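# Move steel cup from right fixture onto plate, upside down

## Task

Lift the steel cup off the fixture on the robot's right side, then set it upside down (opening facing down) so that its entire rim rests on the plate, and release it.

## Robot and tools

Robot: two arms, left_arm and right_arm, each ending in a parallel two-finger gripper. The fingers extend along the gripper's own +z axis and close toward each other along its y axis. The reported end_effector_position is the point between the finger pads, roughly 1 cm short of the fingertips. A wrist camera mount sits on each gripper and can bump into things.

Scene frame: origin on the table surface midway between the arms, +x out over the table, +z up, left_arm on the +y side. The names left and right refer to the arms, not to image sides. Base positions: left_arm at (+0.049, +0.370, 0) m, quat_wxyz (+0.999, 0, 0, -0.045); right_arm at (-0.018, -0.276, 0) m, quat_wxyz (+0.996, 0, 0, -0.094).

Result lines: a state line for each arm (left_arm: ... | right_arm: ...) shows gripper position in metres and orientation as quat_wxyz in the scene frame; the printed position can be off, more so when the arm reaches far. grip_measured is the measured finger opening on the same -1..+1 scale you command; the last Joint positions entry is the opening in metres. Readings may carry a fixed error of about 1 mm. Hand target lines show the pose each arm is currently being driven toward. A pose unreachable line means the clearance check altered or blocked the named arm's command. FAULT or OVER-TEMPERATURE FAULT lines mean an arm was stopped. Joint torques are listed per joint (no gripper) and include offsets, friction and noise. Images arrive in the order cam_high, cam_low, cam_left_wrist, cam_right_wrist, each 504x504.

execute_actions(actions): actions is a list of up to 15 actions; each action is a list of up to 15 rows, one row per control step of 1/30 s, and if fewer than 15 rows are given the last row repeats to fill the action. An empty list just returns state and images. Every row covers both arms in one list: 14 numbers in [-1, 1], first left_arm's dx, dy, dz, rx, ry, rz, opening, then right_arm's same seven. dx..rz are an offset, expressed in that gripper's own axes, from the gripper's measured pose at the start of the action (for the first action in a call, the pose in the latest result of this scene). Each row is relative to that start pose, not to the previous row. Scale: 1.0 equals 0.6 m of translation or 180 degrees of rotation; rx, ry, rz form a single rotation vector. Opening is absolute, not an offset: +1 fully open (0.094 m), -1 closed. A row may append 12 stiffness factors in 0..1 (left_arm's six joints, then right_arm's six, in Joint positions order); they scale each joint's position gain and persist until changed.

Per control step the commanded pose is clamped to within 70 mm and 16 degrees of the measured pose, and inverse kinematics favours position over orientation. A large offset may therefore need several actions; after an action the arm only continues to its last clamped pose. Arms tend to finish a centimetre or more low; zero offsets can let them sag. To hold an arm still, send the correction back to its desired pose in the first call of a reply, zeros afterwards, raising the aim if it still sits low. Joint ranges (rad): waist -2.618 to 3.054, shoulder 0 to 3.142, elbow 0 to 3.142, wrist pitch -1.571 to 1.571, wrist yaw -1.571 to 1.571, wrist roll -2.094 to 2.094. Elbows cannot fully straighten.

move(target, speed, blocking): target is one row exactly as above (14 numbers, both arms, offsets in gripper axes from the pose in this scene's latest result, opening absolute; optional stiffness values). Each gripper travels in a straight line toward its target, turning the short way; both arms finish together, in 0.5 to 10 s, and stop short if more would be needed. speed is the top path speed in m/s, 0.002 to 0.5 (default 0.25), with turning capped at twice that value in rad/s. Paths do not avoid obstacles or the other arm, and grippers may lag, drift or overshoot the speed near full reach. Faster contacts and targets set deeper past a contact press harder. The opening is sent at the move's start. The extra move: line reports the ending (done, off_target, moving, held, fault) and which limits applied (paced = pose clipped; held = steps blocked, after which the arm may jump fast), plus each gripper's distance from its target. blocking=false returns after 0.5 s while motion continues; then use wait or stop before any new action or move.

wait(seconds): 0 to 10; arms keep their last command, a running move carries on and the wait ends early when it finishes. stop(): brakes a running move; needs stopping distance, fingers keep moving. zoom_image(camera, region): region [x0, y0, x1, y1] in pixels of that camera's latest image, at most 504x504. read_manual(section): only licence texts. finished_scene(scene): pass the current scene number; irreversible, and the cup must already be in its final state.

Gripping: to hold, command an opening about 0.03 below grip_measured for a firm grip, less for a light one. Pads exert roughly 50-62 N, briefly more at first touch, and less on parts under 2 mm thick. Expect occasional tugs on held objects or nudges to loose ones.

Avoid: dropping the cup, knocking anything off the table (task fails), hard impacts or heavy pushing, and arms colliding or pressing on each other (may end the scene). Holding loads heats motors: MOTOR HOT warns at 75 °C, 90 °C stops that arm for 10 s, 100 °C makes the arm go limp and fall. Keep motions smooth and efficient.

Each tool is called after "Call:" as name(argument=value, ...), one argument or row to a line, values as JSON.

## Session

Call:
execute_actions(
  actions=[],
)

Scene clock: 0.00 s.
left_arm: end_effector_position=(+0.1235, +0.0767, +0.2643) grip_measured=+1.000 end_effector_quat_wxyz=(+0.493, +0.804, +0.186, -0.276) | right_arm: end_effector_position=(+0.3538, -0.4946, +0.1875) grip_measured=+1.000 end_effector_quat_wxyz=(+0.521, -0.331, +0.743, -0.259)
Joint positions: left_arm=[-0.749  0.981  0.869 -0.521  0.912  1.359  0.094] | right_arm=[-0.618  1.499  0.823  0.233 -0.715 -1.182  0.094]
Joint velocities: left_arm=[-0.002 -0.012 -0.007 -0.022  0.007 -0.037  0.   ] | right_arm=[-0.017  0.002 -0.007 -0.022 -0.022 -0.037  0.   ]
Joint torques (N m, as the arm reports them, + toward a larger angle): no reading
Motor temperatures (°C, as the motors report them): left_arm=[28 28 28 30 26 25] | right_arm=[27 32 31 32 27 24]
Hand target (left_arm): +0.121, +0.078, +0.266; +0.491, +0.803, +0.187, -0.281
Hand target (right_arm): +0.355, -0.494, +0.199; +0.529, -0.332, +0.735, -0.264
Joint stiffness scale: left_arm=[1. 1. 1. 1. 1. 1.] | right_arm=[1. 1. 1. 1. 1. 1.]

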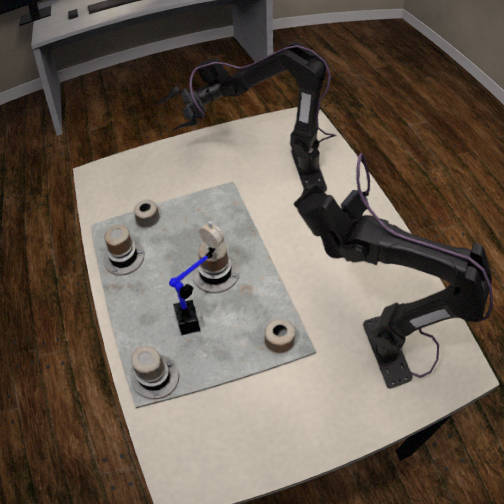

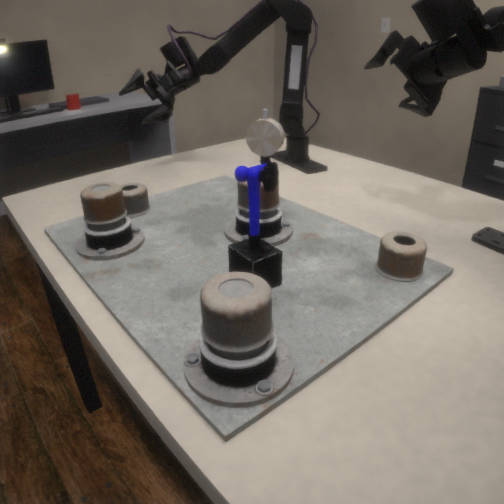

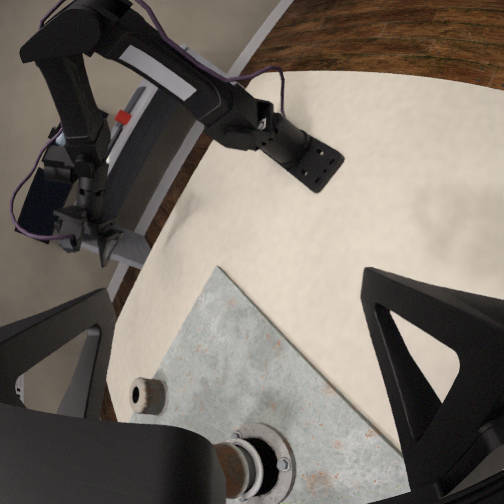

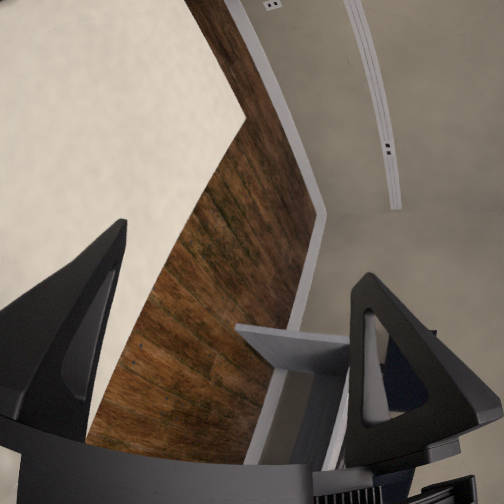

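Call:
zoom_image(
  camera="cam_high",
  region=[60, 160, 260, 360],
)

Call:
zoom_image(
  camera="cam_low",
  region=[30, 140, 230, 300],
)

Region (60, 160, 260, 360) of cam_high's 504x504 image, scaled by 2.520, with more detail than that image has.

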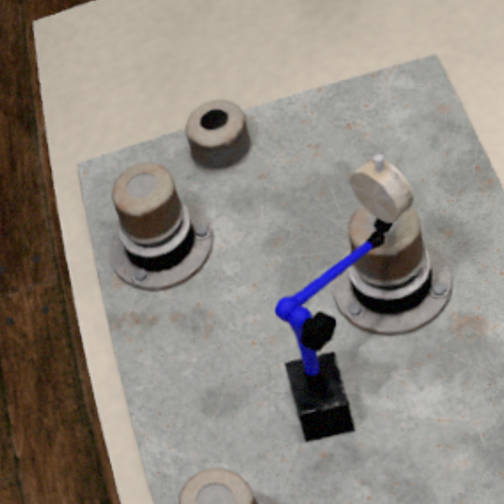

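Region (30, 140, 230, 300) of cam_low's 504x504 image, scaled by 2.520, with more detail than that image has; it fills the top 403 rows of this view, and the rest is white.

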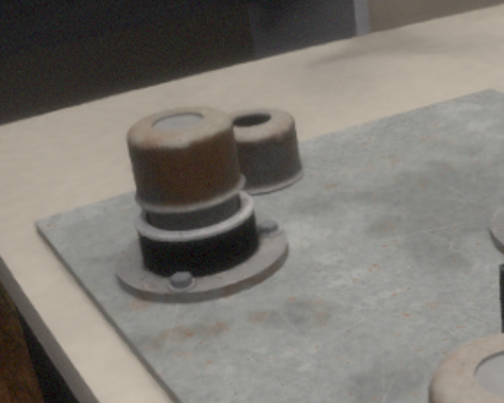

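Call:
move(
  target=[0,0,0,0,0,0,1,-0.5397,0.2807,0.3183,-0.1062,0.0493,0.2402,1],
  speed=0.5,
)

Scene clock: 27.67 s.
left_arm: end_effector_position=(+0.1239, +0.0765, +0.2645) grip_measured=+1.000 end_effector_quat_wxyz=(+0.494, +0.804, +0.186, -0.275) | right_arm: end_effector_position=(+0.5649, -0.1407, +0.1821) grip_measured=+1.000 end_effector_quat_wxyz=(+0.445, -0.102, +0.888, +0.055)
Joint positions: left_arm=[-0.749  0.981  0.869 -0.518  0.911  1.359  0.094] | right_arm=[ 0.413  2.076  1.761 -0.325 -0.011  0.001  0.094]
Joint velocities: left_arm=[ 0.012 -0.007 -0.002  0.007  0.007  0.022  0.   ] | right_arm=[-0.007 -0.002 -0.007  0.007 -0.022 -0.081  0.   ]
Joint torques (N m, as the arm reports them, + toward a larger angle): left_arm=[ 0.01 -2.06  8.73  1.64  0.26  0.03] | right_arm=[ -0.56 -10.74  12.1    1.78   0.07   0.07]
Motor temperatures (°C, as the motors report them): left_arm=[28 28 30 32 27 25] | right_arm=[27 33 33 35 27 24]
Hand target (left_arm): +0.124, +0.077, +0.264; +0.493, +0.804, +0.186, -0.276
Hand target (right_arm): +0.572, -0.144, +0.201; +0.464, -0.093, +0.879, +0.055
Off the commanded pose (left_arm): 0.000 m, 0 deg.
Off the commanded pose (right_arm): 0.019 m, 2 deg.
Joint stiffness scale: left_arm=[1. 1. 1. 1. 1. 1.] | right_arm=[1. 1. 1. 1. 1. 1.]
move: off_target (right_arm)

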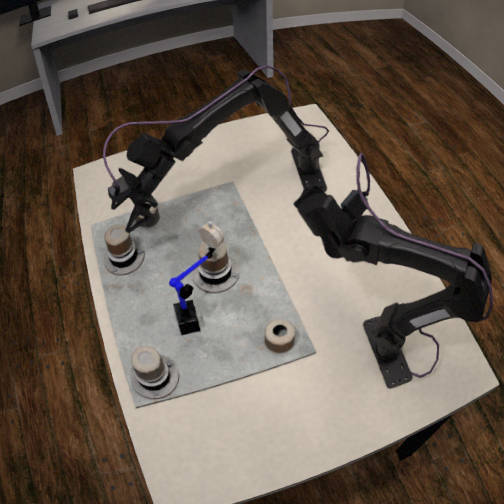

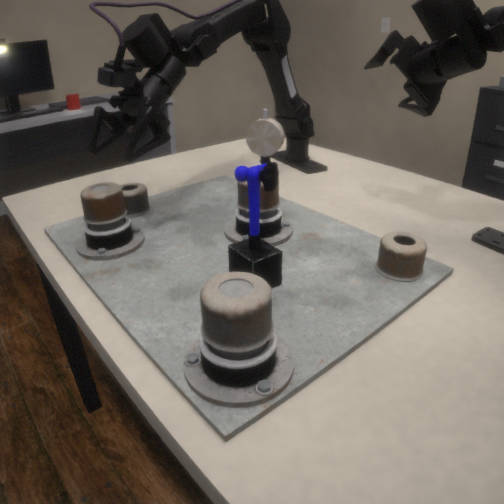

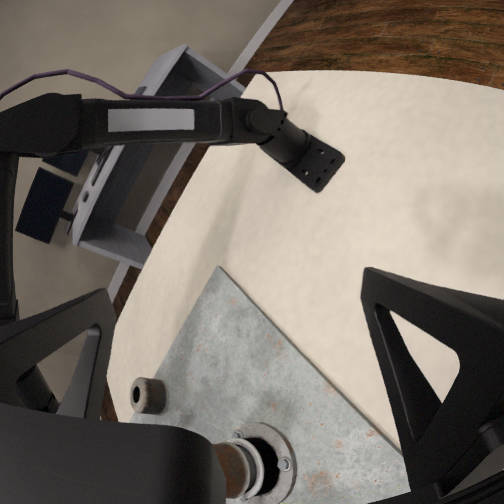

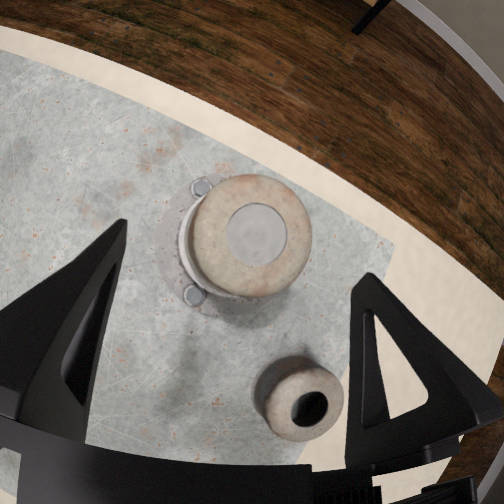

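Call:
zoom_image(
  camera="cam_right_wrist",
  region=[110, 140, 390, 350],
)

Call:
execute_actions(
  actions=[],
)

Region (110, 140, 390, 350) of cam_right_wrist's 504x504 image, scaled by 1.800, with more detail than that image has; it fills the top 378 rows of this view, and the rest is white.

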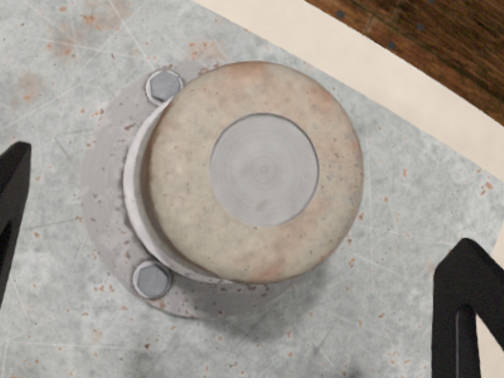

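Scene clock: 32.77 s.
left_arm: end_effector_position=(+0.1239, +0.0765, +0.2645) grip_measured=+1.000 end_effector_quat_wxyz=(+0.494, +0.804, +0.186, -0.275) | right_arm: end_effector_position=(+0.5648, -0.1408, +0.1819) grip_measured=+1.000 end_effector_quat_wxyz=(+0.445, -0.101, +0.888, +0.055)
Joint positions: left_arm=[-0.749  0.981  0.869 -0.518  0.911  1.359  0.094] | right_arm=[ 0.413  2.076  1.761 -0.326 -0.01   0.002  0.094]
Joint velocities: left_arm=[-0.002  0.002  0.002 -0.022  0.095 -0.007  0.   ] | right_arm=[-0.002 -0.002 -0.007 -0.037  0.007 -0.037  0.   ]
Joint torques (N m, as the arm reports them, + toward a larger angle): left_arm=[ 0.01 -2.04  8.73  1.64  0.25  0.03] | right_arm=[ -0.53 -10.75  12.07   1.78   0.08   0.07]
Motor temperatures (°C, as the motors report them): left_arm=[28 28 30 32 27 25] | right_arm=[27 34 33 35 27 24]
Hand target (left_arm): +0.124, +0.077, +0.264; +0.493, +0.804, +0.186, -0.276
Hand target (right_arm): +0.572, -0.144, +0.201; +0.464, -0.093, +0.879, +0.054
Off the commanded pose (left_arm): 0.000 m, 0 deg.
Off the commanded pose (right_arm): 0.020 m, 2 deg.
Joint stiffness scale: left_arm=[1. 1. 1. 1. 1. 1.] | right_arm=[1. 1. 1. 1. 1. 1.]

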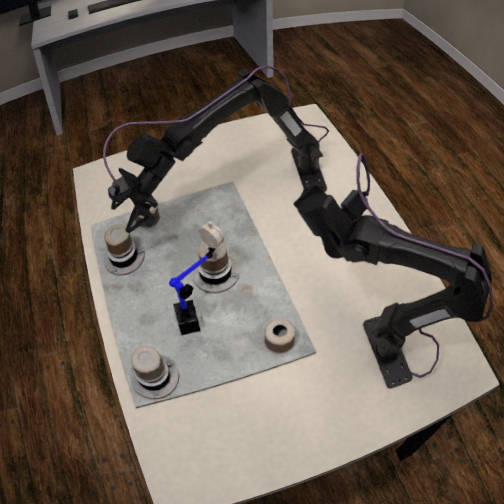

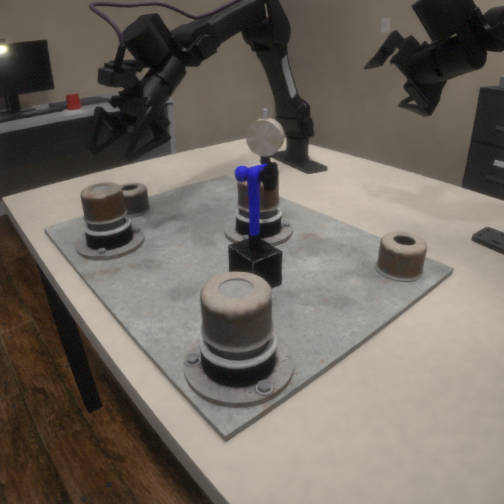

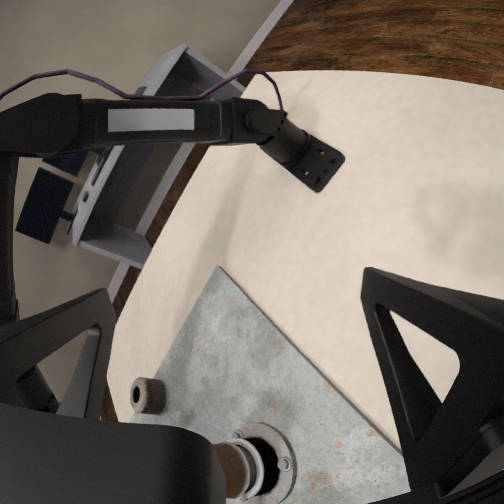

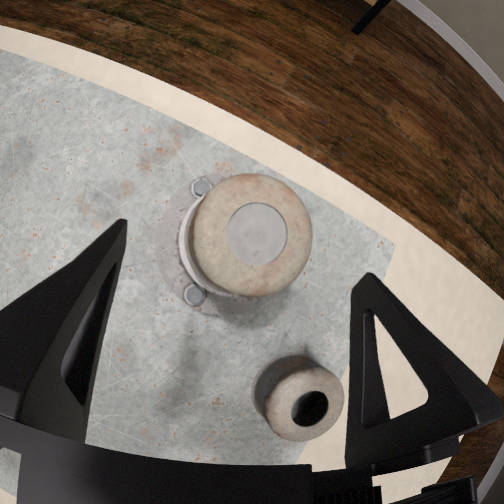

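Call:
execute_actions(
  actions=[
    [[0,0,0,0,0,0,1,-0.0291,-0.0136,-0.0041,0.00593,-0.01164,0.00201,1],[0,0,0,0,0,0,1,-0.0288,-0.0156,0.0012,0.00649,-0.01305,0.00228,1],[0,0,0,0,0,0,1,-0.0281,-0.0185,0.0097,0.00735,-0.01519,0.00271,1],[0,0,0,0,0,0,1,-0.0267,-0.0222,0.0209,0.00841,-0.01779,0.00322,1],[0,0,0,0,0,0,1,-0.0242,-0.0261,0.0342,0.00954,-0.02047,0.00378,1],[0,0,0,0,0,0,1,-0.0203,-0.0297,0.0488,0.0106,-0.02284,0.0043,1],[0,0,0,0,0,0,1,-0.0147,-0.0328,0.0640,0.01146,-0.02448,0.00472,1],[0,0,0,0,0,0,1,-0.0074,-0.0348,0.0790,0.01203,-0.02507,0.005,1],[0,0,0,0,0,0,1,0.0015,-0.0356,0.0930,0.01222,-0.02436,0.00509,1],[0,0,0,0,0,0,1,0.0118,-0.0357,0.1055,0.01222,-0.02219,0.00509,1],[0,0,0,0,0,0,1,0.0230,-0.0358,0.1157,0.01222,-0.01855,0.00509,1],[0,0,0,0,0,0,1,0.0327,-0.0359,0.1233,0.01222,-0.01485,0.00509,1],[0,0,0,0,0,0,1,0.0389,-0.0360,0.1280,0.01222,-0.01256,0.00509,1],[0,0,0,0,0,0,1,0.0409,-0.0360,0.1297,0.01222,-0.01178,0.00509,1],[0,0,0,0,0,0,1,0.0409,-0.0360,0.1297,0.01222,-0.01178,0.00509,1]],
  ],
)

Scene clock: 54.03 s.
left_arm: end_effector_position=(+0.1242, +0.0763, +0.2647) grip_measured=+1.000 end_effector_quat_wxyz=(+0.495, +0.804, +0.186, -0.274) | right_arm: end_effector_position=(+0.5963, -0.1497, +0.0789) grip_measured=+1.000 end_effector_quat_wxyz=(+0.415, -0.091, +0.904, +0.042)
Joint positions: left_arm=[-0.749  0.981  0.869 -0.516  0.91   1.359  0.094] | right_arm=[ 0.391  2.308  1.773 -0.175  0.     0.002  0.094]
Joint velocities: left_arm=[-0.017  0.002 -0.002 -0.037  0.051 -0.051  0.   ] | right_arm=[-0.002  0.471  0.027  0.037 -0.007 -0.022  0.   ]
Joint torques (N m, as the arm reports them, + toward a larger angle): left_arm=[ 0.01 -2.06  8.73  1.64  0.25  0.03] | right_arm=[ -0.35 -15.25  11.77   2.2    0.08   0.  ]
Motor temperatures (°C, as the motors report them): left_arm=[28 28 30 33 27 25] | right_arm=[27 36 34 36 27 24]
Hand target (left_arm): +0.124, +0.076, +0.264; +0.494, +0.804, +0.186, -0.275
Hand target (right_arm): +0.613, -0.151, +0.116; +0.462, -0.085, +0.882, +0.043
Off the commanded pose (left_arm): 0.000 m, 0 deg.
Off the commanded pose (right_arm): 0.042 m, 6 deg.
Joint stiffness scale: left_arm=[1. 1. 1. 1. 1. 1.] | right_arm=[1. 1. 1. 1. 1. 1.]

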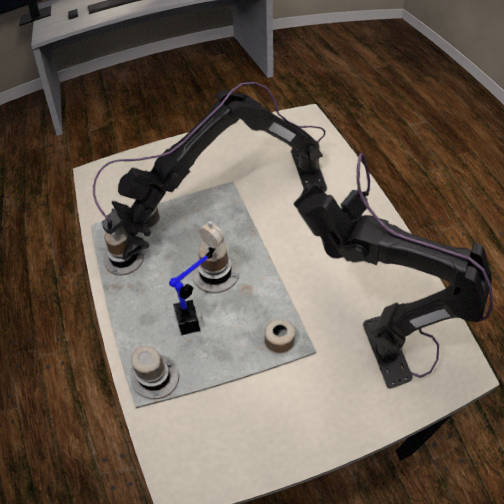

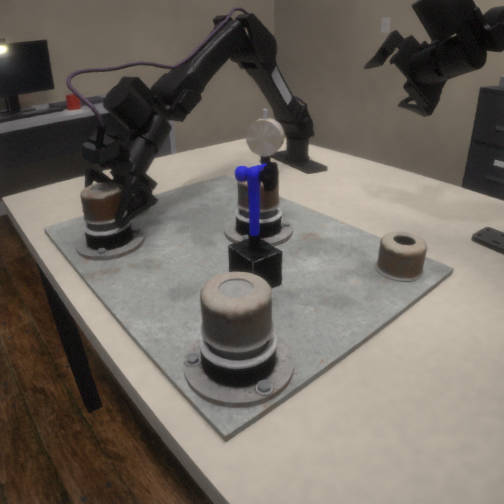

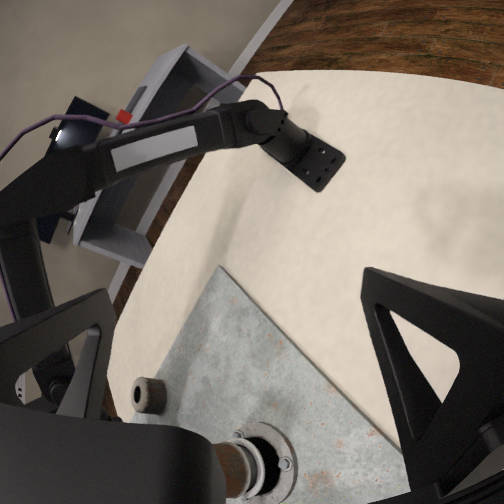

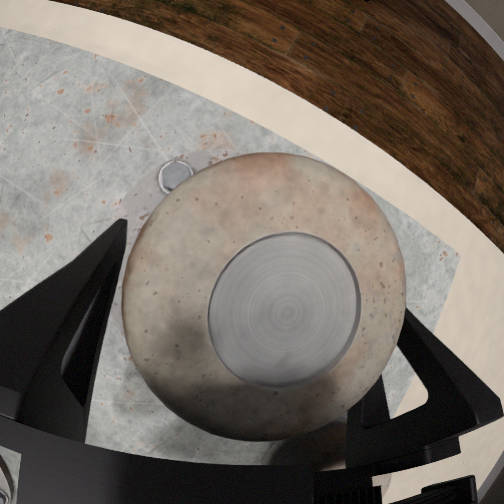

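Call:
execute_actions(
  actions=[],
)

Scene clock: 54.87 s.
left_arm: end_effector_position=(+0.1242, +0.0763, +0.2647) grip_measured=+1.000 end_effector_quat_wxyz=(+0.495, +0.804, +0.186, -0.274) | right_arm: end_effector_position=(+0.5993, -0.1493, +0.0748) grip_measured=+1.000 end_effector_quat_wxyz=(+0.419, -0.090, +0.902, +0.042)
Joint positions: left_arm=[-0.749  0.981  0.869 -0.516  0.91   1.359  0.094] | right_arm=[ 0.391  2.322  1.773 -0.153  0.001  0.002  0.094]
Joint velocities: left_arm=[-0.012 -0.012 -0.007  0.007  0.051 -0.051  0.   ] | right_arm=[-0.012  0.007 -0.017  0.037  0.007 -0.081  0.   ]
Joint torques (N m, as the arm reports them, + toward a larger angle): left_arm=[ 0.01 -2.06  8.73  1.64  0.26  0.02] | right_arm=[ -0.39 -14.17  11.77   1.97   0.08   0.01]
Motor temperatures (°C, as the motors report them): left_arm=[28 28 30 33 27 25] | right_arm=[27 36 34 36 27 24]
Hand target (left_arm): +0.124, +0.076, +0.264; +0.494, +0.804, +0.186, -0.275
Hand target (right_arm): +0.613, -0.151, +0.116; +0.462, -0.085, +0.882, +0.043
Off the commanded pose (left_arm): 0.000 m, 0 deg.
Off the commanded pose (right_arm): 0.044 m, 6 deg.
Joint stiffness scale: left_arm=[1. 1. 1. 1. 1. 1.] | right_arm=[1. 1. 1. 1. 1. 1.]

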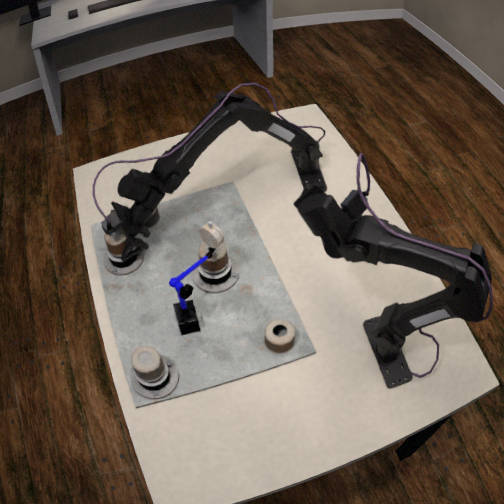

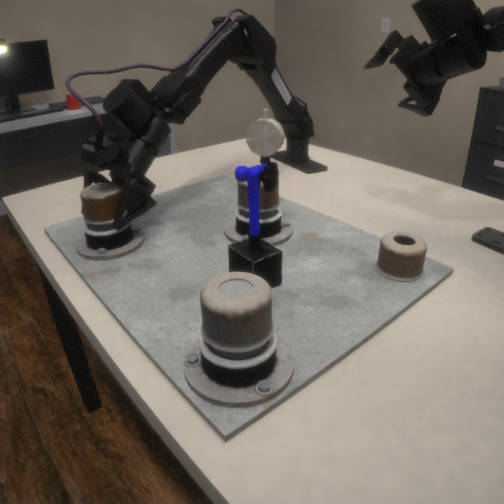

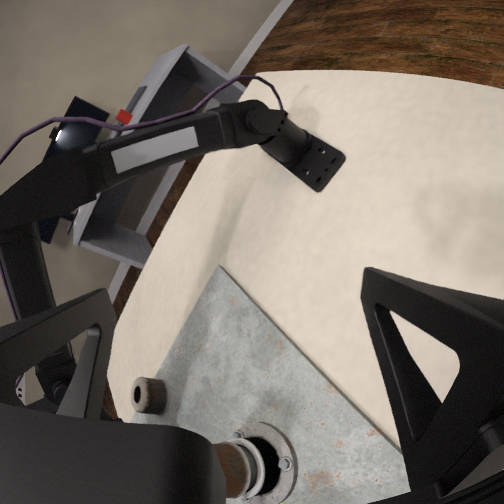

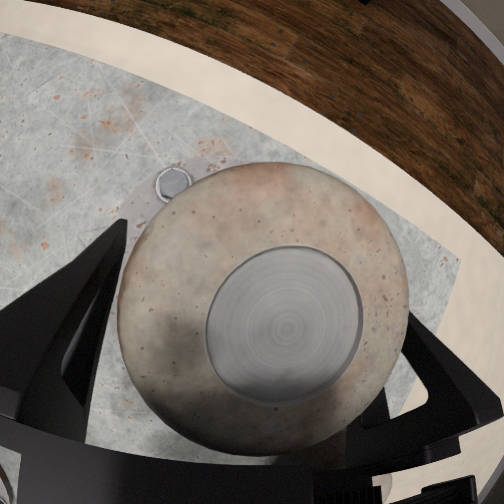

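Call:
execute_actions(
  actions=[
    [[0,0,0,0,0,0,1,-0.0700,-0.0057,-0.0245,0.00286,-0.03159,0.00112,0.98],[0,0,0,0,0,0,1,-0.0728,-0.0040,-0.0269,0.00229,-0.03272,0.00079,0.95],[0,0,0,0,0,0,1,-0.0771,-0.0014,-0.0306,0.00144,-0.03443,0.00029,0.91],[0,0,0,0,0,0,1,-0.0820,0.0016,-0.0348,0.00043,-0.03643,-0.0003,0.87],[0,0,0,0,0,0,1,-0.0870,0.0046,-0.0391,-0.00058,-0.03843,-0.0009,0.83],[0,0,0,0,0,0,1,-0.0912,0.0072,-0.0427,-0.00143,-0.04014,-0.0014,0.79],[0,0,0,0,0,0,1,-0.0940,0.0089,-0.0451,-0.002,-0.04127,-0.00173,0.75],[0,0,0,0,0,0,1,-0.0950,0.0095,-0.0460,-0.0022,-0.04167,-0.00185,0.71],[0,0,0,0,0,0,1,-0.0950,0.0095,-0.0460,-0.0022,-0.04167,-0.00185,0.68],[0,0,0,0,0,0,1,-0.0950,0.0095,-0.0460,-0.0022,-0.04167,-0.00185,0.65],[0,0,0,0,0,0,1,-0.0950,0.0095,-0.0460,-0.0022,-0.04167,-0.00185,0.61],[0,0,0,0,0,0,1,-0.0950,0.0095,-0.0460,-0.0022,-0.04167,-0.00185,0.56],[0,0,0,0,0,0,1,-0.0950,0.0095,-0.0460,-0.0022,-0.04167,-0.00185,0.51],[0,0,0,0,0,0,1,-0.0950,0.0095,-0.0460,-0.0022,-0.04167,-0.00185,0.475],[0,0,0,0,0,0,1,-0.0950,0.0095,-0.0460,-0.0022,-0.04167,-0.00185,0.455]],
  ],
)

Scene clock: 73.67 s.
left_arm: end_effector_position=(+0.1245, +0.0761, +0.2649) grip_measured=+1.000 end_effector_quat_wxyz=(+0.495, +0.804, +0.185, -0.273) | right_arm: end_effector_position=(+0.6002, -0.1453, +0.0949) grip_measured=+0.479 end_effector_quat_wxyz=(+0.435, -0.093, +0.894, +0.047)
Joint positions: left_arm=[-0.749  0.981  0.869 -0.514  0.909  1.359  0.094] | right_arm=[ 0.395  2.29   1.773 -0.149 -0.004  0.002  0.069]
Joint velocities: left_arm=[-0.002  0.002 -0.007 -0.051  0.007 -0.066  0.   ] | right_arm=[-0.007  0.007 -0.022  0.066 -0.037 -0.007 -0.01 ]
Joint torques (N m, as the arm reports them, + toward a larger angle): left_arm=[ 0.01 -2.07  8.73  1.65  0.25  0.03] | right_arm=[  0.28 -14.02  12.22   1.96   0.06   0.03]
Motor temperatures (°C, as the motors report them): left_arm=[28 28 30 34 27 25] | right_arm=[27 39 35 36 27 24]
Hand target (left_arm): +0.124, +0.076, +0.265; +0.495, +0.804, +0.186, -0.274
Hand target (right_arm): +0.611, -0.141, +0.137; +0.477, -0.091, +0.873, +0.051
Off the commanded pose (left_arm): 0.000 m, 0 deg.
Off the commanded pose (right_arm): 0.044 m, 5 deg.
Joint stiffness scale: left_arm=[1. 1. 1. 1. 1. 1.] | right_arm=[1. 1. 1. 1. 1. 1.]

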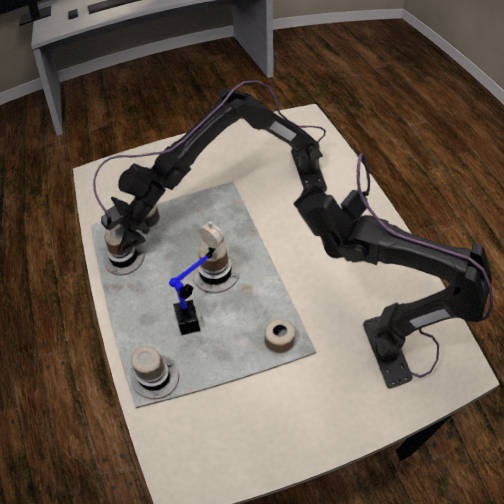

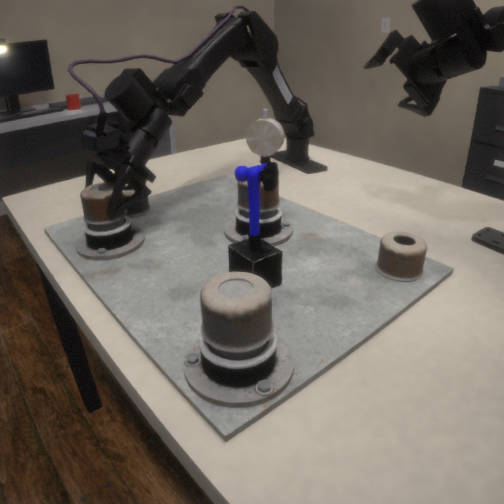

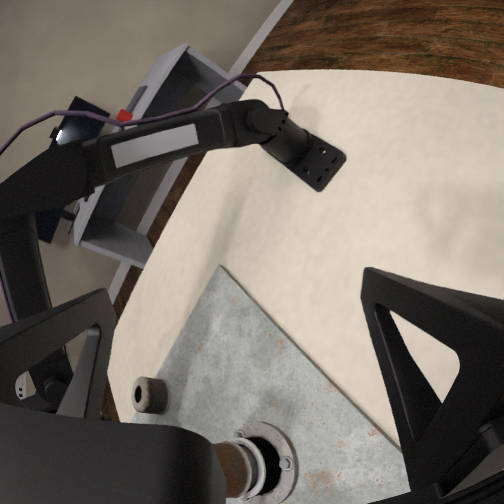

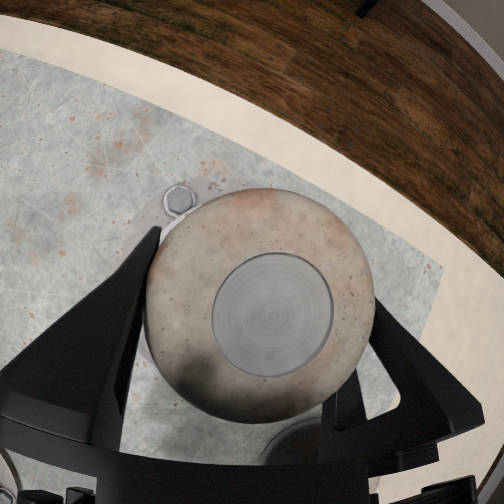

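Call:
execute_actions(
  actions=[],
)

Scene clock: 73.97 s.
left_arm: end_effector_position=(+0.1245, +0.0761, +0.2649) grip_measured=+1.000 end_effector_quat_wxyz=(+0.495, +0.804, +0.185, -0.273) | right_arm: end_effector_position=(+0.6002, -0.1453, +0.0949) grip_measured=+0.478 end_effector_quat_wxyz=(+0.435, -0.093, +0.894, +0.047)
Joint positions: left_arm=[-0.749  0.981  0.869 -0.514  0.909  1.359  0.094] | right_arm=[ 0.395  2.29   1.773 -0.149 -0.004  0.002  0.069]
Joint velocities: left_arm=[-0.007 -0.007  0.012 -0.051 -0.007  0.037  0.   ] | right_arm=[-0.017 -0.017 -0.012  0.022 -0.007  0.037  0.001]
Joint torques (N m, as the arm reports them, + toward a larger angle): left_arm=[ 0.02 -2.06  8.73  1.64  0.25  0.02] | right_arm=[  0.33 -13.97  12.18   1.98   0.05   0.01]
Motor temperatures (°C, as the motors report them): left_arm=[28 28 30 34 27 25] | right_arm=[27 39 35 36 27 24]
Hand target (left_arm): +0.124, +0.076, +0.265; +0.495, +0.804, +0.186, -0.274
Hand target (right_arm): +0.611, -0.141, +0.137; +0.477, -0.091, +0.873, +0.051
Off the commanded pose (left_arm): 0.000 m, 0 deg.
Off the commanded pose (right_arm): 0.044 m, 5 deg.
Joint stiffness scale: left_arm=[1. 1. 1. 1. 1. 1.] | right_arm=[1. 1. 1. 1. 1. 1.]

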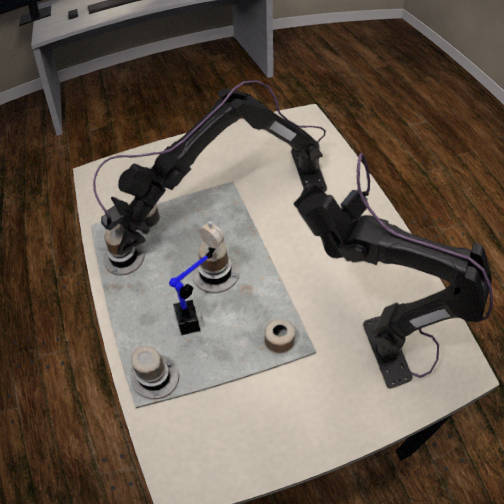

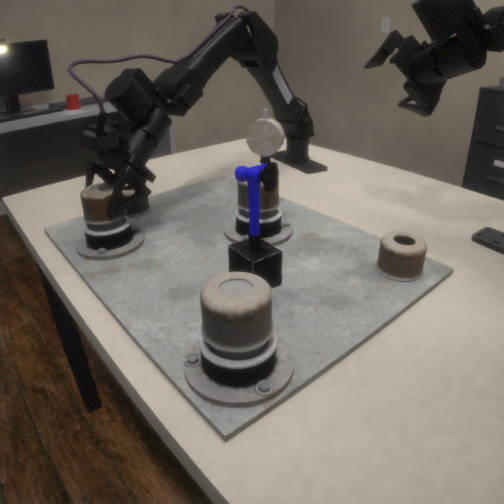

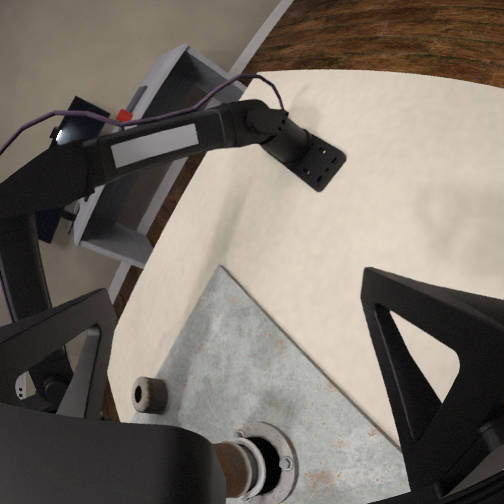

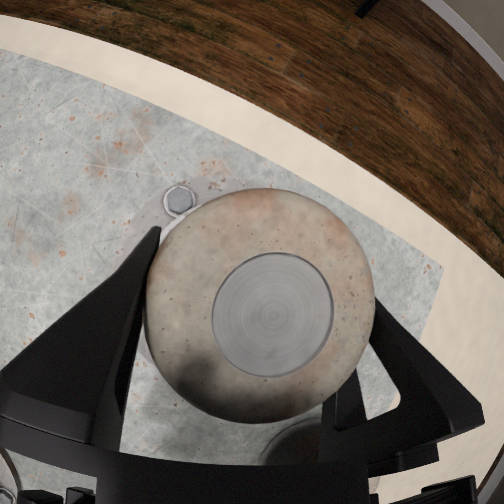

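Call:
execute_actions(
  actions=[
    [[0,0,0,0,0,0,1,-0.07389,0.006,-0.02633,-0.0014,-0.03287,-0.0012,0.452],[0,0,0,0,0,0,1,-0.08686,0.003,-0.03188,-0.0007,-0.03933,-0.0006,0.449],[0,0,0,0,0,0,1,-0.10052,0,-0.03843,0,-0.04507,0,0.448],[0,0,0,0,0,0,1,-0.10708,0,-0.04228,0,-0.04684,0,0.448],[0,0,0,0,0,0,1,-0.10886,0,-0.0445,0,-0.04577,0,0.448],[0,0,0,0,0,0,1,-0.11111,0,-0.04718,0,-0.04472,0,0.448],[0,0,0,0,0,0,1,-0.11369,0,-0.05008,0,-0.04384,0,0.448],[0,0,0,0,0,0,1,-0.11651,0,-0.0531,0,-0.04313,0,0.448],[0,0,0,0,0,0,1,-0.11897,0,-0.05545,0,-0.04314,0,0.448],[0,0,0,0,0,0,1,-0.12143,0,-0.0578,0,-0.04315,0,0.448],[0,0,0,0,0,0,1,-0.12389,0,-0.06015,0,-0.04316,0,0.448],[0,0,0,0,0,0,1,-0.12635,0,-0.0625,0,-0.04317,0,0.448],[0,0,0,0,0,0,1,-0.12881,0,-0.06485,0,-0.04318,0,0.448],[0,0,0,0,0,0,1,-0.13127,0,-0.0672,0,-0.04319,0,0.448],[0,0,0,0,0,0,1,-0.13373,0,-0.06955,0,-0.0432,0,0.448]],
    [[0,0,0,0,0,0,1,-0.10892,0,-0.05062,0,-0.04274,0,0.448],[0,0,0,0,0,0,1,-0.11175,0,-0.05346,0,-0.04248,0,0.448],[0,0,0,0,0,0,1,-0.11471,0,-0.05641,0,-0.04221,0,0.448],[0,0,0,0,0,0,1,-0.11754,0,-0.05911,0,-0.04222,0,0.448],[0,0,0,0,0,0,1,-0.12037,0,-0.06181,0,-0.04223,0,0.448],[0,0,0,0,0,0,1,-0.1232,0,-0.06451,0,-0.04224,0,0.448],[0,0,0,0,0,0,1,-0.12603,0,-0.06721,0,-0.04225,0,0.448],[0,0,0,0,0,0,1,-0.12886,0,-0.06991,0,-0.04226,0,0.448],[0,0,0,0,0,0,1,-0.13169,0,-0.07261,0,-0.04227,0,0.448],[0,0,0,0,0,0,1,-0.13452,0,-0.07531,0,-0.04228,0,0.448],[0,0,0,0,0,0,1,-0.13735,0,-0.07801,0,-0.04229,0,0.448],[0,0,0,0,0,0,1,-0.14018,0,-0.08071,0,-0.0423,0,0.448],[0,0,0,0,0,0,1,-0.14471,0,-0.08397,0,-0.04425,0,0.448],[0,0,0,0,0,0,1,-0.14905,0,-0.08708,0,-0.04647,0,0.448],[0,0,0,0,0,0,1,-0.15271,0,-0.08966,0,-0.04874,0,0.448]],
  ],
)

Scene clock: 101.00 s.
left_arm: end_effector_position=(+0.1252, +0.0758, +0.2653) grip_measured=+1.000 end_effector_quat_wxyz=(+0.497, +0.803, +0.185, -0.271) | right_arm: end_effector_position=(+0.6022, -0.1449, +0.1510) grip_measured=+0.478 end_effector_quat_wxyz=(+0.435, -0.093, +0.894, +0.047)
Joint positions: left_arm=[-0.749  0.981  0.869 -0.51   0.907  1.359  0.094] | right_arm=[ 0.395  2.256  1.941 -0.35  -0.004  0.002  0.069]
Joint velocities: left_arm=[-0.012 -0.002 -0.022 -0.007  0.007 -0.051  0.   ] | right_arm=[ 0.002 -0.115  0.076 -0.022  0.037 -0.066  0.   ]
Joint torques (N m, as the arm reports them, + toward a larger angle): left_arm=[ 0.02 -2.07  8.74  1.65  0.25  0.03] | right_arm=[ -0.11 -15.67  13.17   2.13  -0.01   0.01]
Motor temperatures (°C, as the motors report them): left_arm=[28 28 30 34 27 25] | right_arm=[27 40 35 37 27 24]
Hand target (left_arm): +0.125, +0.076, +0.265; +0.496, +0.803, +0.185, -0.272
Hand target (right_arm): +0.610, -0.144, +0.220; +0.500, -0.089, +0.860, +0.054
Off the commanded pose (left_arm): 0.000 m, 0 deg.
Off the commanded pose (right_arm): 0.070 m, 8 deg.
Joint stiffness scale: left_arm=[1. 1. 1. 1. 1. 1.] | right_arm=[1. 1. 1. 1. 1. 1.]

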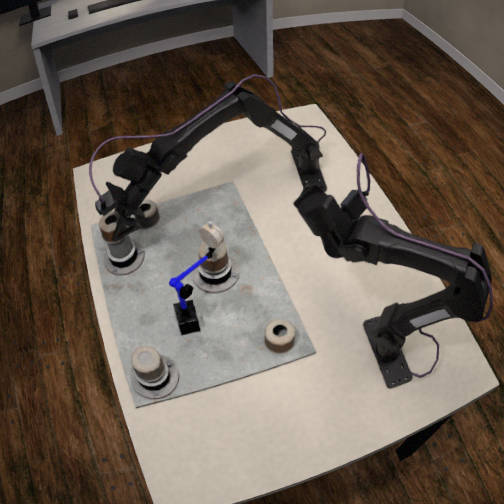

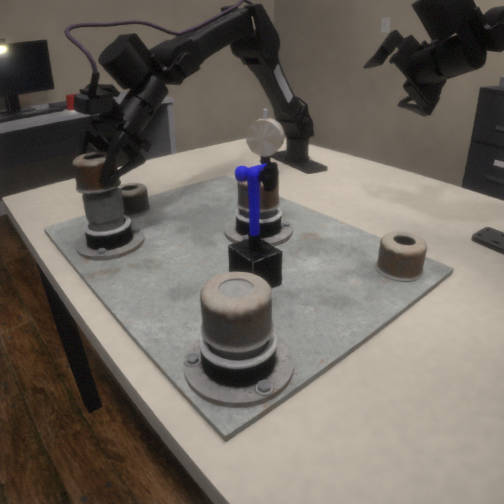

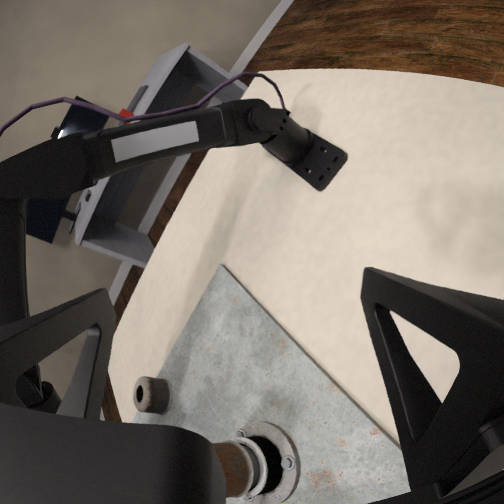

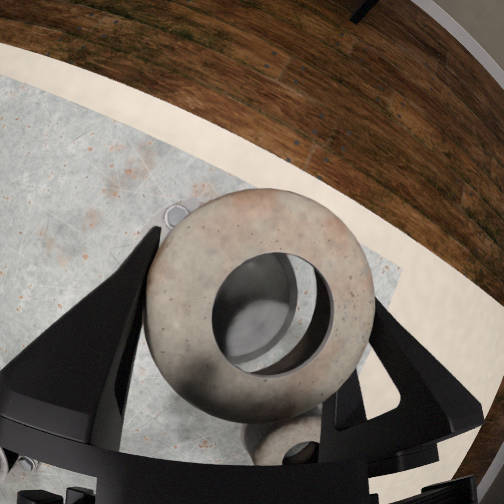

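Call:
execute_actions(
  actions=[],
)

Call:
zoom_image(
  camera="cam_low",
  region=[40, 110, 200, 270],
)

Scene clock: 101.43 s.
left_arm: end_effector_position=(+0.1252, +0.0758, +0.2653) grip_measured=+1.000 end_effector_quat_wxyz=(+0.497, +0.803, +0.185, -0.271) | right_arm: end_effector_position=(+0.6016, -0.1450, +0.1617) grip_measured=+0.478 end_effector_quat_wxyz=(+0.441, -0.092, +0.891, +0.048)
Joint positions: left_arm=[-0.749  0.981  0.869 -0.51   0.907  1.359  0.094] | right_arm=[ 0.395  2.241  1.949 -0.36  -0.004  0.002  0.069]
Joint velocities: left_arm=[-0.007 -0.002 -0.017 -0.022  0.007  0.022  0.   ] | right_arm=[-0.007  0.017 -0.007  0.022 -0.081 -0.007  0.   ]
Joint torques (N m, as the arm reports them, + toward a larger angle): left_arm=[ 0.02 -2.06  8.74  1.65  0.25  0.03] | right_arm=[ -0.06 -14.96  12.9    2.18  -0.02   0.01]
Motor temperatures (°C, as the motors report them): left_arm=[28 28 30 34 27 25] | right_arm=[27 41 35 37 27 24]
Hand target (left_arm): +0.125, +0.076, +0.265; +0.496, +0.803, +0.185, -0.272
Hand target (right_arm): +0.610, -0.144, +0.220; +0.500, -0.089, +0.860, +0.054
Off the commanded pose (left_arm): 0.000 m, 0 deg.
Off the commanded pose (right_arm): 0.060 m, 8 deg.
Joint stiffness scale: left_arm=[1. 1. 1. 1. 1. 1.] | right_arm=[1. 1. 1. 1. 1. 1.]

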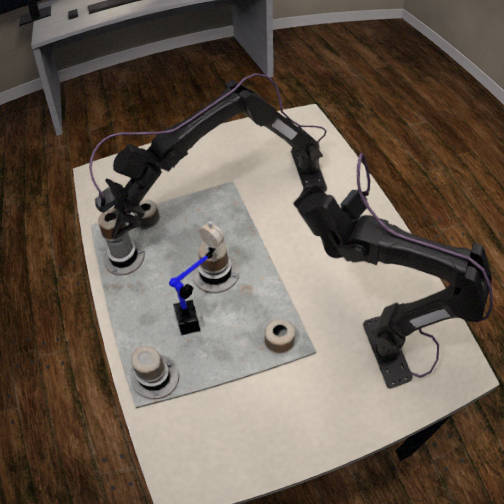

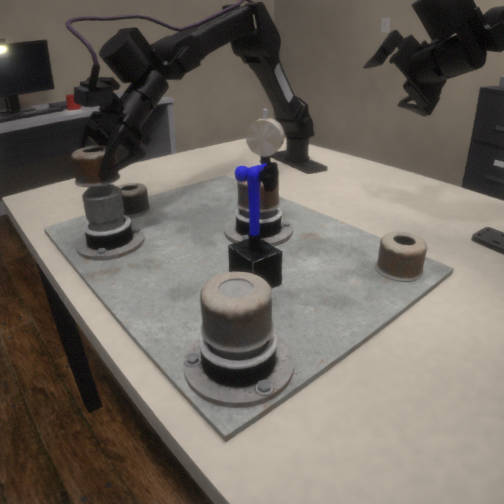

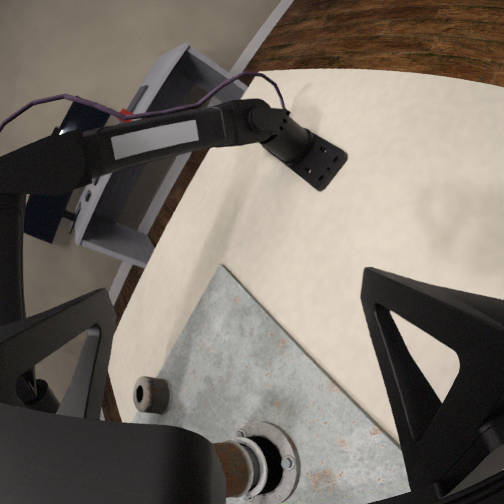

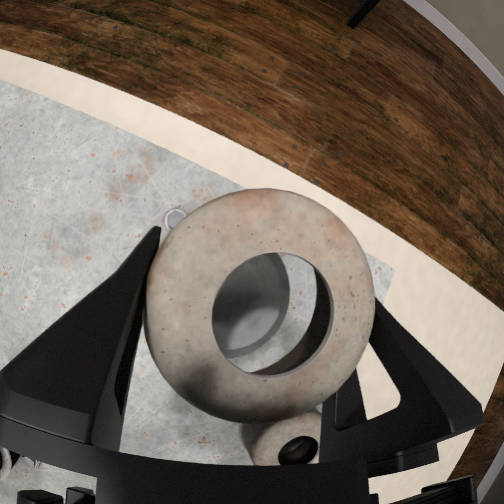

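Region (40, 110, 200, 270) of cam_low's 504x504 image, scaled by 3.150, with more detail than that image has.

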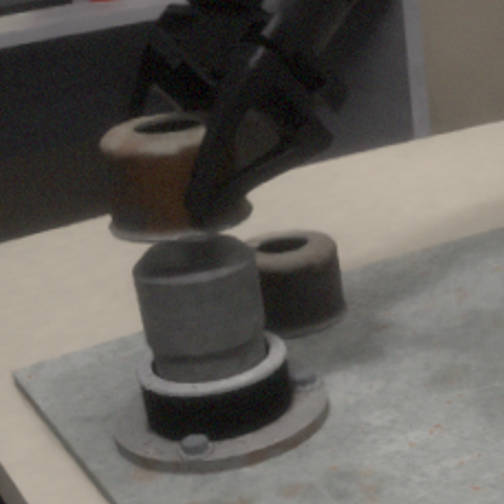

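Call:
execute_actions(
  actions=[
    [[0,0,0,0,0,0,1,-0.08437,0.007,-0.0531,-0.0018,-0.0465,-0.0012,0.448],[0,0,0,0,0,0,1,-0.08075,0.0158,-0.0665,-0.0040,-0.0490,-0.0026,0.448],[0,0,0,0,0,0,1,-0.07556,0.0236,-0.07838,-0.00606,-0.05058,-0.00391,0.448],[0,0,0,0,0,0,1,-0.06864,0.0294,-0.08623,-0.0076,-0.0510,-0.0049,0.448],[0,0,0,0,0,0,1,-0.0603,0.0347,-0.09277,-0.0090,-0.0510,-0.0058,0.448],[0,0,0,0,0,0,1,-0.05052,0.0397,-0.09799,-0.01044,-0.0508,-0.00673,0.448],[0,0,0,0,0,0,1,-0.03917,0.0452,-0.10307,-0.0120,-0.0504,-0.0077,0.448],[0,0,0,0,0,0,1,-0.02697,0.0504,-0.10695,-0.0136,-0.0503,-0.0087,0.448],[0,0,0,0,0,0,1,-0.01394,0.0553,-0.10963,-0.01503,-0.05055,-0.00969,0.448],[0,0,0,0,0,0,1,-0.00082,0.0596,-0.11045,-0.0164,-0.0517,-0.0105,0.448],[0,0,0,0,0,0,1,0.01257,0.0632,-0.10979,-0.0176,-0.0534,-0.0113,0.448],[0,0,0,0,0,0,1,0.02623,0.0661,-0.10767,-0.0186,-0.05561,-0.01178,0.448],[0,0,0,0,0,0,1,0.04021,0.0677,-0.10362,-0.0192,-0.0583,-0.0120,0.448],[0,0,0,0,0,0,1,0.05398,0.0687,-0.09866,-0.0197,-0.0615,-0.0122,0.448],[0,0,0,0,0,0,1,0.06756,0.0692,-0.09281,-0.02003,-0.06538,-0.01227,0.448]],
    [[0,0,0,0,0,0,1,-0.0110,0.0096,-0.0078,-0.0029,-0.0735,-0.0017,0.448],[0,0,0,0,0,0,1,-0.0015,0.0097,-0.0032,-0.0029,-0.0788,-0.0017,0.448],[0,0,0,0,0,0,1,0.00804,0.0098,0.00051,-0.0029,-0.0831,-0.0017,0.448],[0,0,0,0,0,0,1,0.0171,0.0097,0.0024,-0.0029,-0.0845,-0.0017,0.448],[0,0,0,0,0,0,1,0.0262,0.0097,0.0038,-0.0029,-0.0853,-0.0017,0.448],[0,0,0,0,0,0,1,0.03554,0.0096,0.00487,-0.0029,-0.0853,-0.0017,0.448],[0,0,0,0,0,0,1,0.0465,0.0095,0.0062,-0.0029,-0.0840,-0.0017,0.448],[0,0,0,0,0,0,1,0.0572,0.0095,0.0074,-0.0029,-0.0820,-0.0017,0.448],[0,0,0,0,0,0,1,0.06682,0.0094,0.0083,-0.0029,-0.0793,-0.0017,0.448],[0,0,0,0,0,0,1,0.0726,0.0094,0.0090,-0.0029,-0.0760,-0.0017,0.448],[0,0,0,0,0,0,1,0.0781,0.0093,0.0095,-0.0029,-0.0720,-0.0018,0.448],[0,0,0,0,0,0,1,0.08414,0.0093,0.00981,-0.0029,-0.0673,-0.0018,0.448],[0,0,0,0,0,0,1,0.0926,0.0092,0.0099,-0.0028,-0.0598,-0.0018,0.448],[0,0,0,0,0,0,1,0.1028,0.0092,0.0097,-0.0028,-0.0509,-0.0019,0.448],[0,0,0,0,0,0,1,0.1141,0.0092,0.00929,-0.0028,-0.0406,-0.0019,0.448]],
  ],
)

Scene clock: 175.13 s.
left_arm: end_effector_position=(+0.1258, +0.0754, +0.2657) grip_measured=+1.000 end_effector_quat_wxyz=(+0.498, +0.803, +0.185, -0.269) | right_arm: end_effector_position=(+0.4573, -0.1388, +0.0521) grip_measured=+0.478 end_effector_quat_wxyz=(+0.445, -0.124, +0.884, +0.065)
Joint positions: left_arm=[-0.749  0.981  0.869 -0.506  0.904  1.359  0.094] | right_arm=[ 0.467  1.907  0.938  0.331 -0.004  0.002  0.069]
Joint velocities: left_arm=[ 0.002 -0.017 -0.007  0.007  0.037  0.007  0.   ] | right_arm=[-0.007 -0.012 -0.002  0.154 -0.007  0.007 -0.001]
Joint torques (N m, as the arm reports them, + toward a larger angle): left_arm=[ 0.02 -2.07  8.74  1.65  0.25  0.02] | right_arm=[ 0.42 -9.58  8.93  2.33 -0.01  0.02]
Motor temperatures (°C, as the motors report them): left_arm=[28 28 30 35 27 25] | right_arm=[27 44 36 40 27 24]
Hand target (left_arm): +0.126, +0.076, +0.266; +0.498, +0.803, +0.185, -0.270
Hand target (right_arm): +0.473, -0.131, +0.086; +0.498, -0.122, +0.856, +0.074
Off the commanded pose (left_arm): 0.000 m, 0 deg.
Off the commanded pose (right_arm): 0.039 m, 7 deg.
Joint stiffness scale: left_arm=[1. 1. 1. 1. 1. 1.] | right_arm=[1. 1. 1. 1. 1. 1.]

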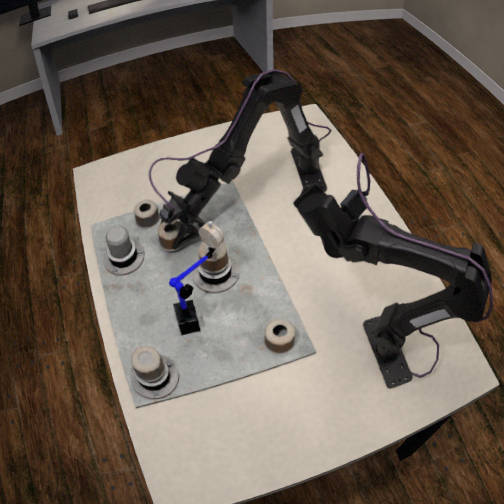

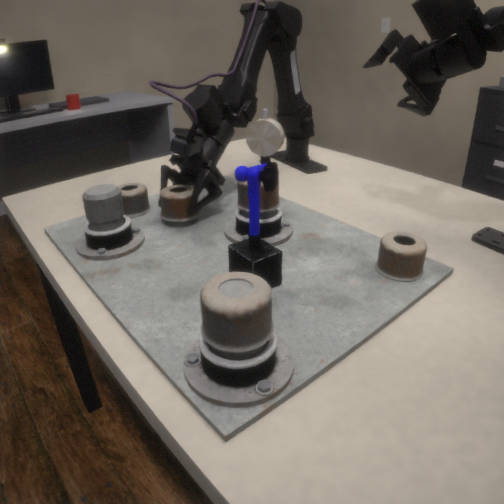

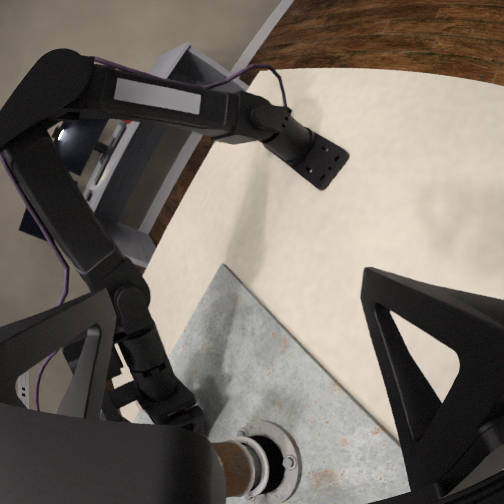

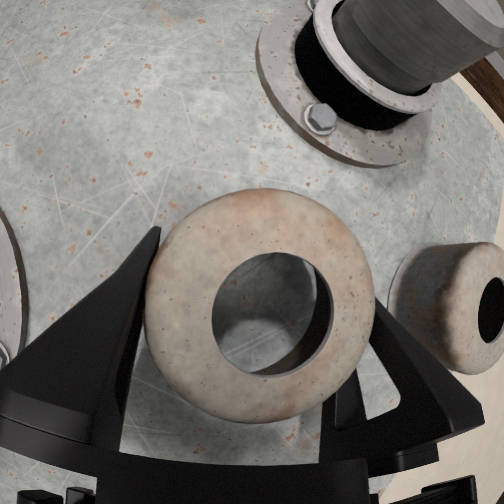

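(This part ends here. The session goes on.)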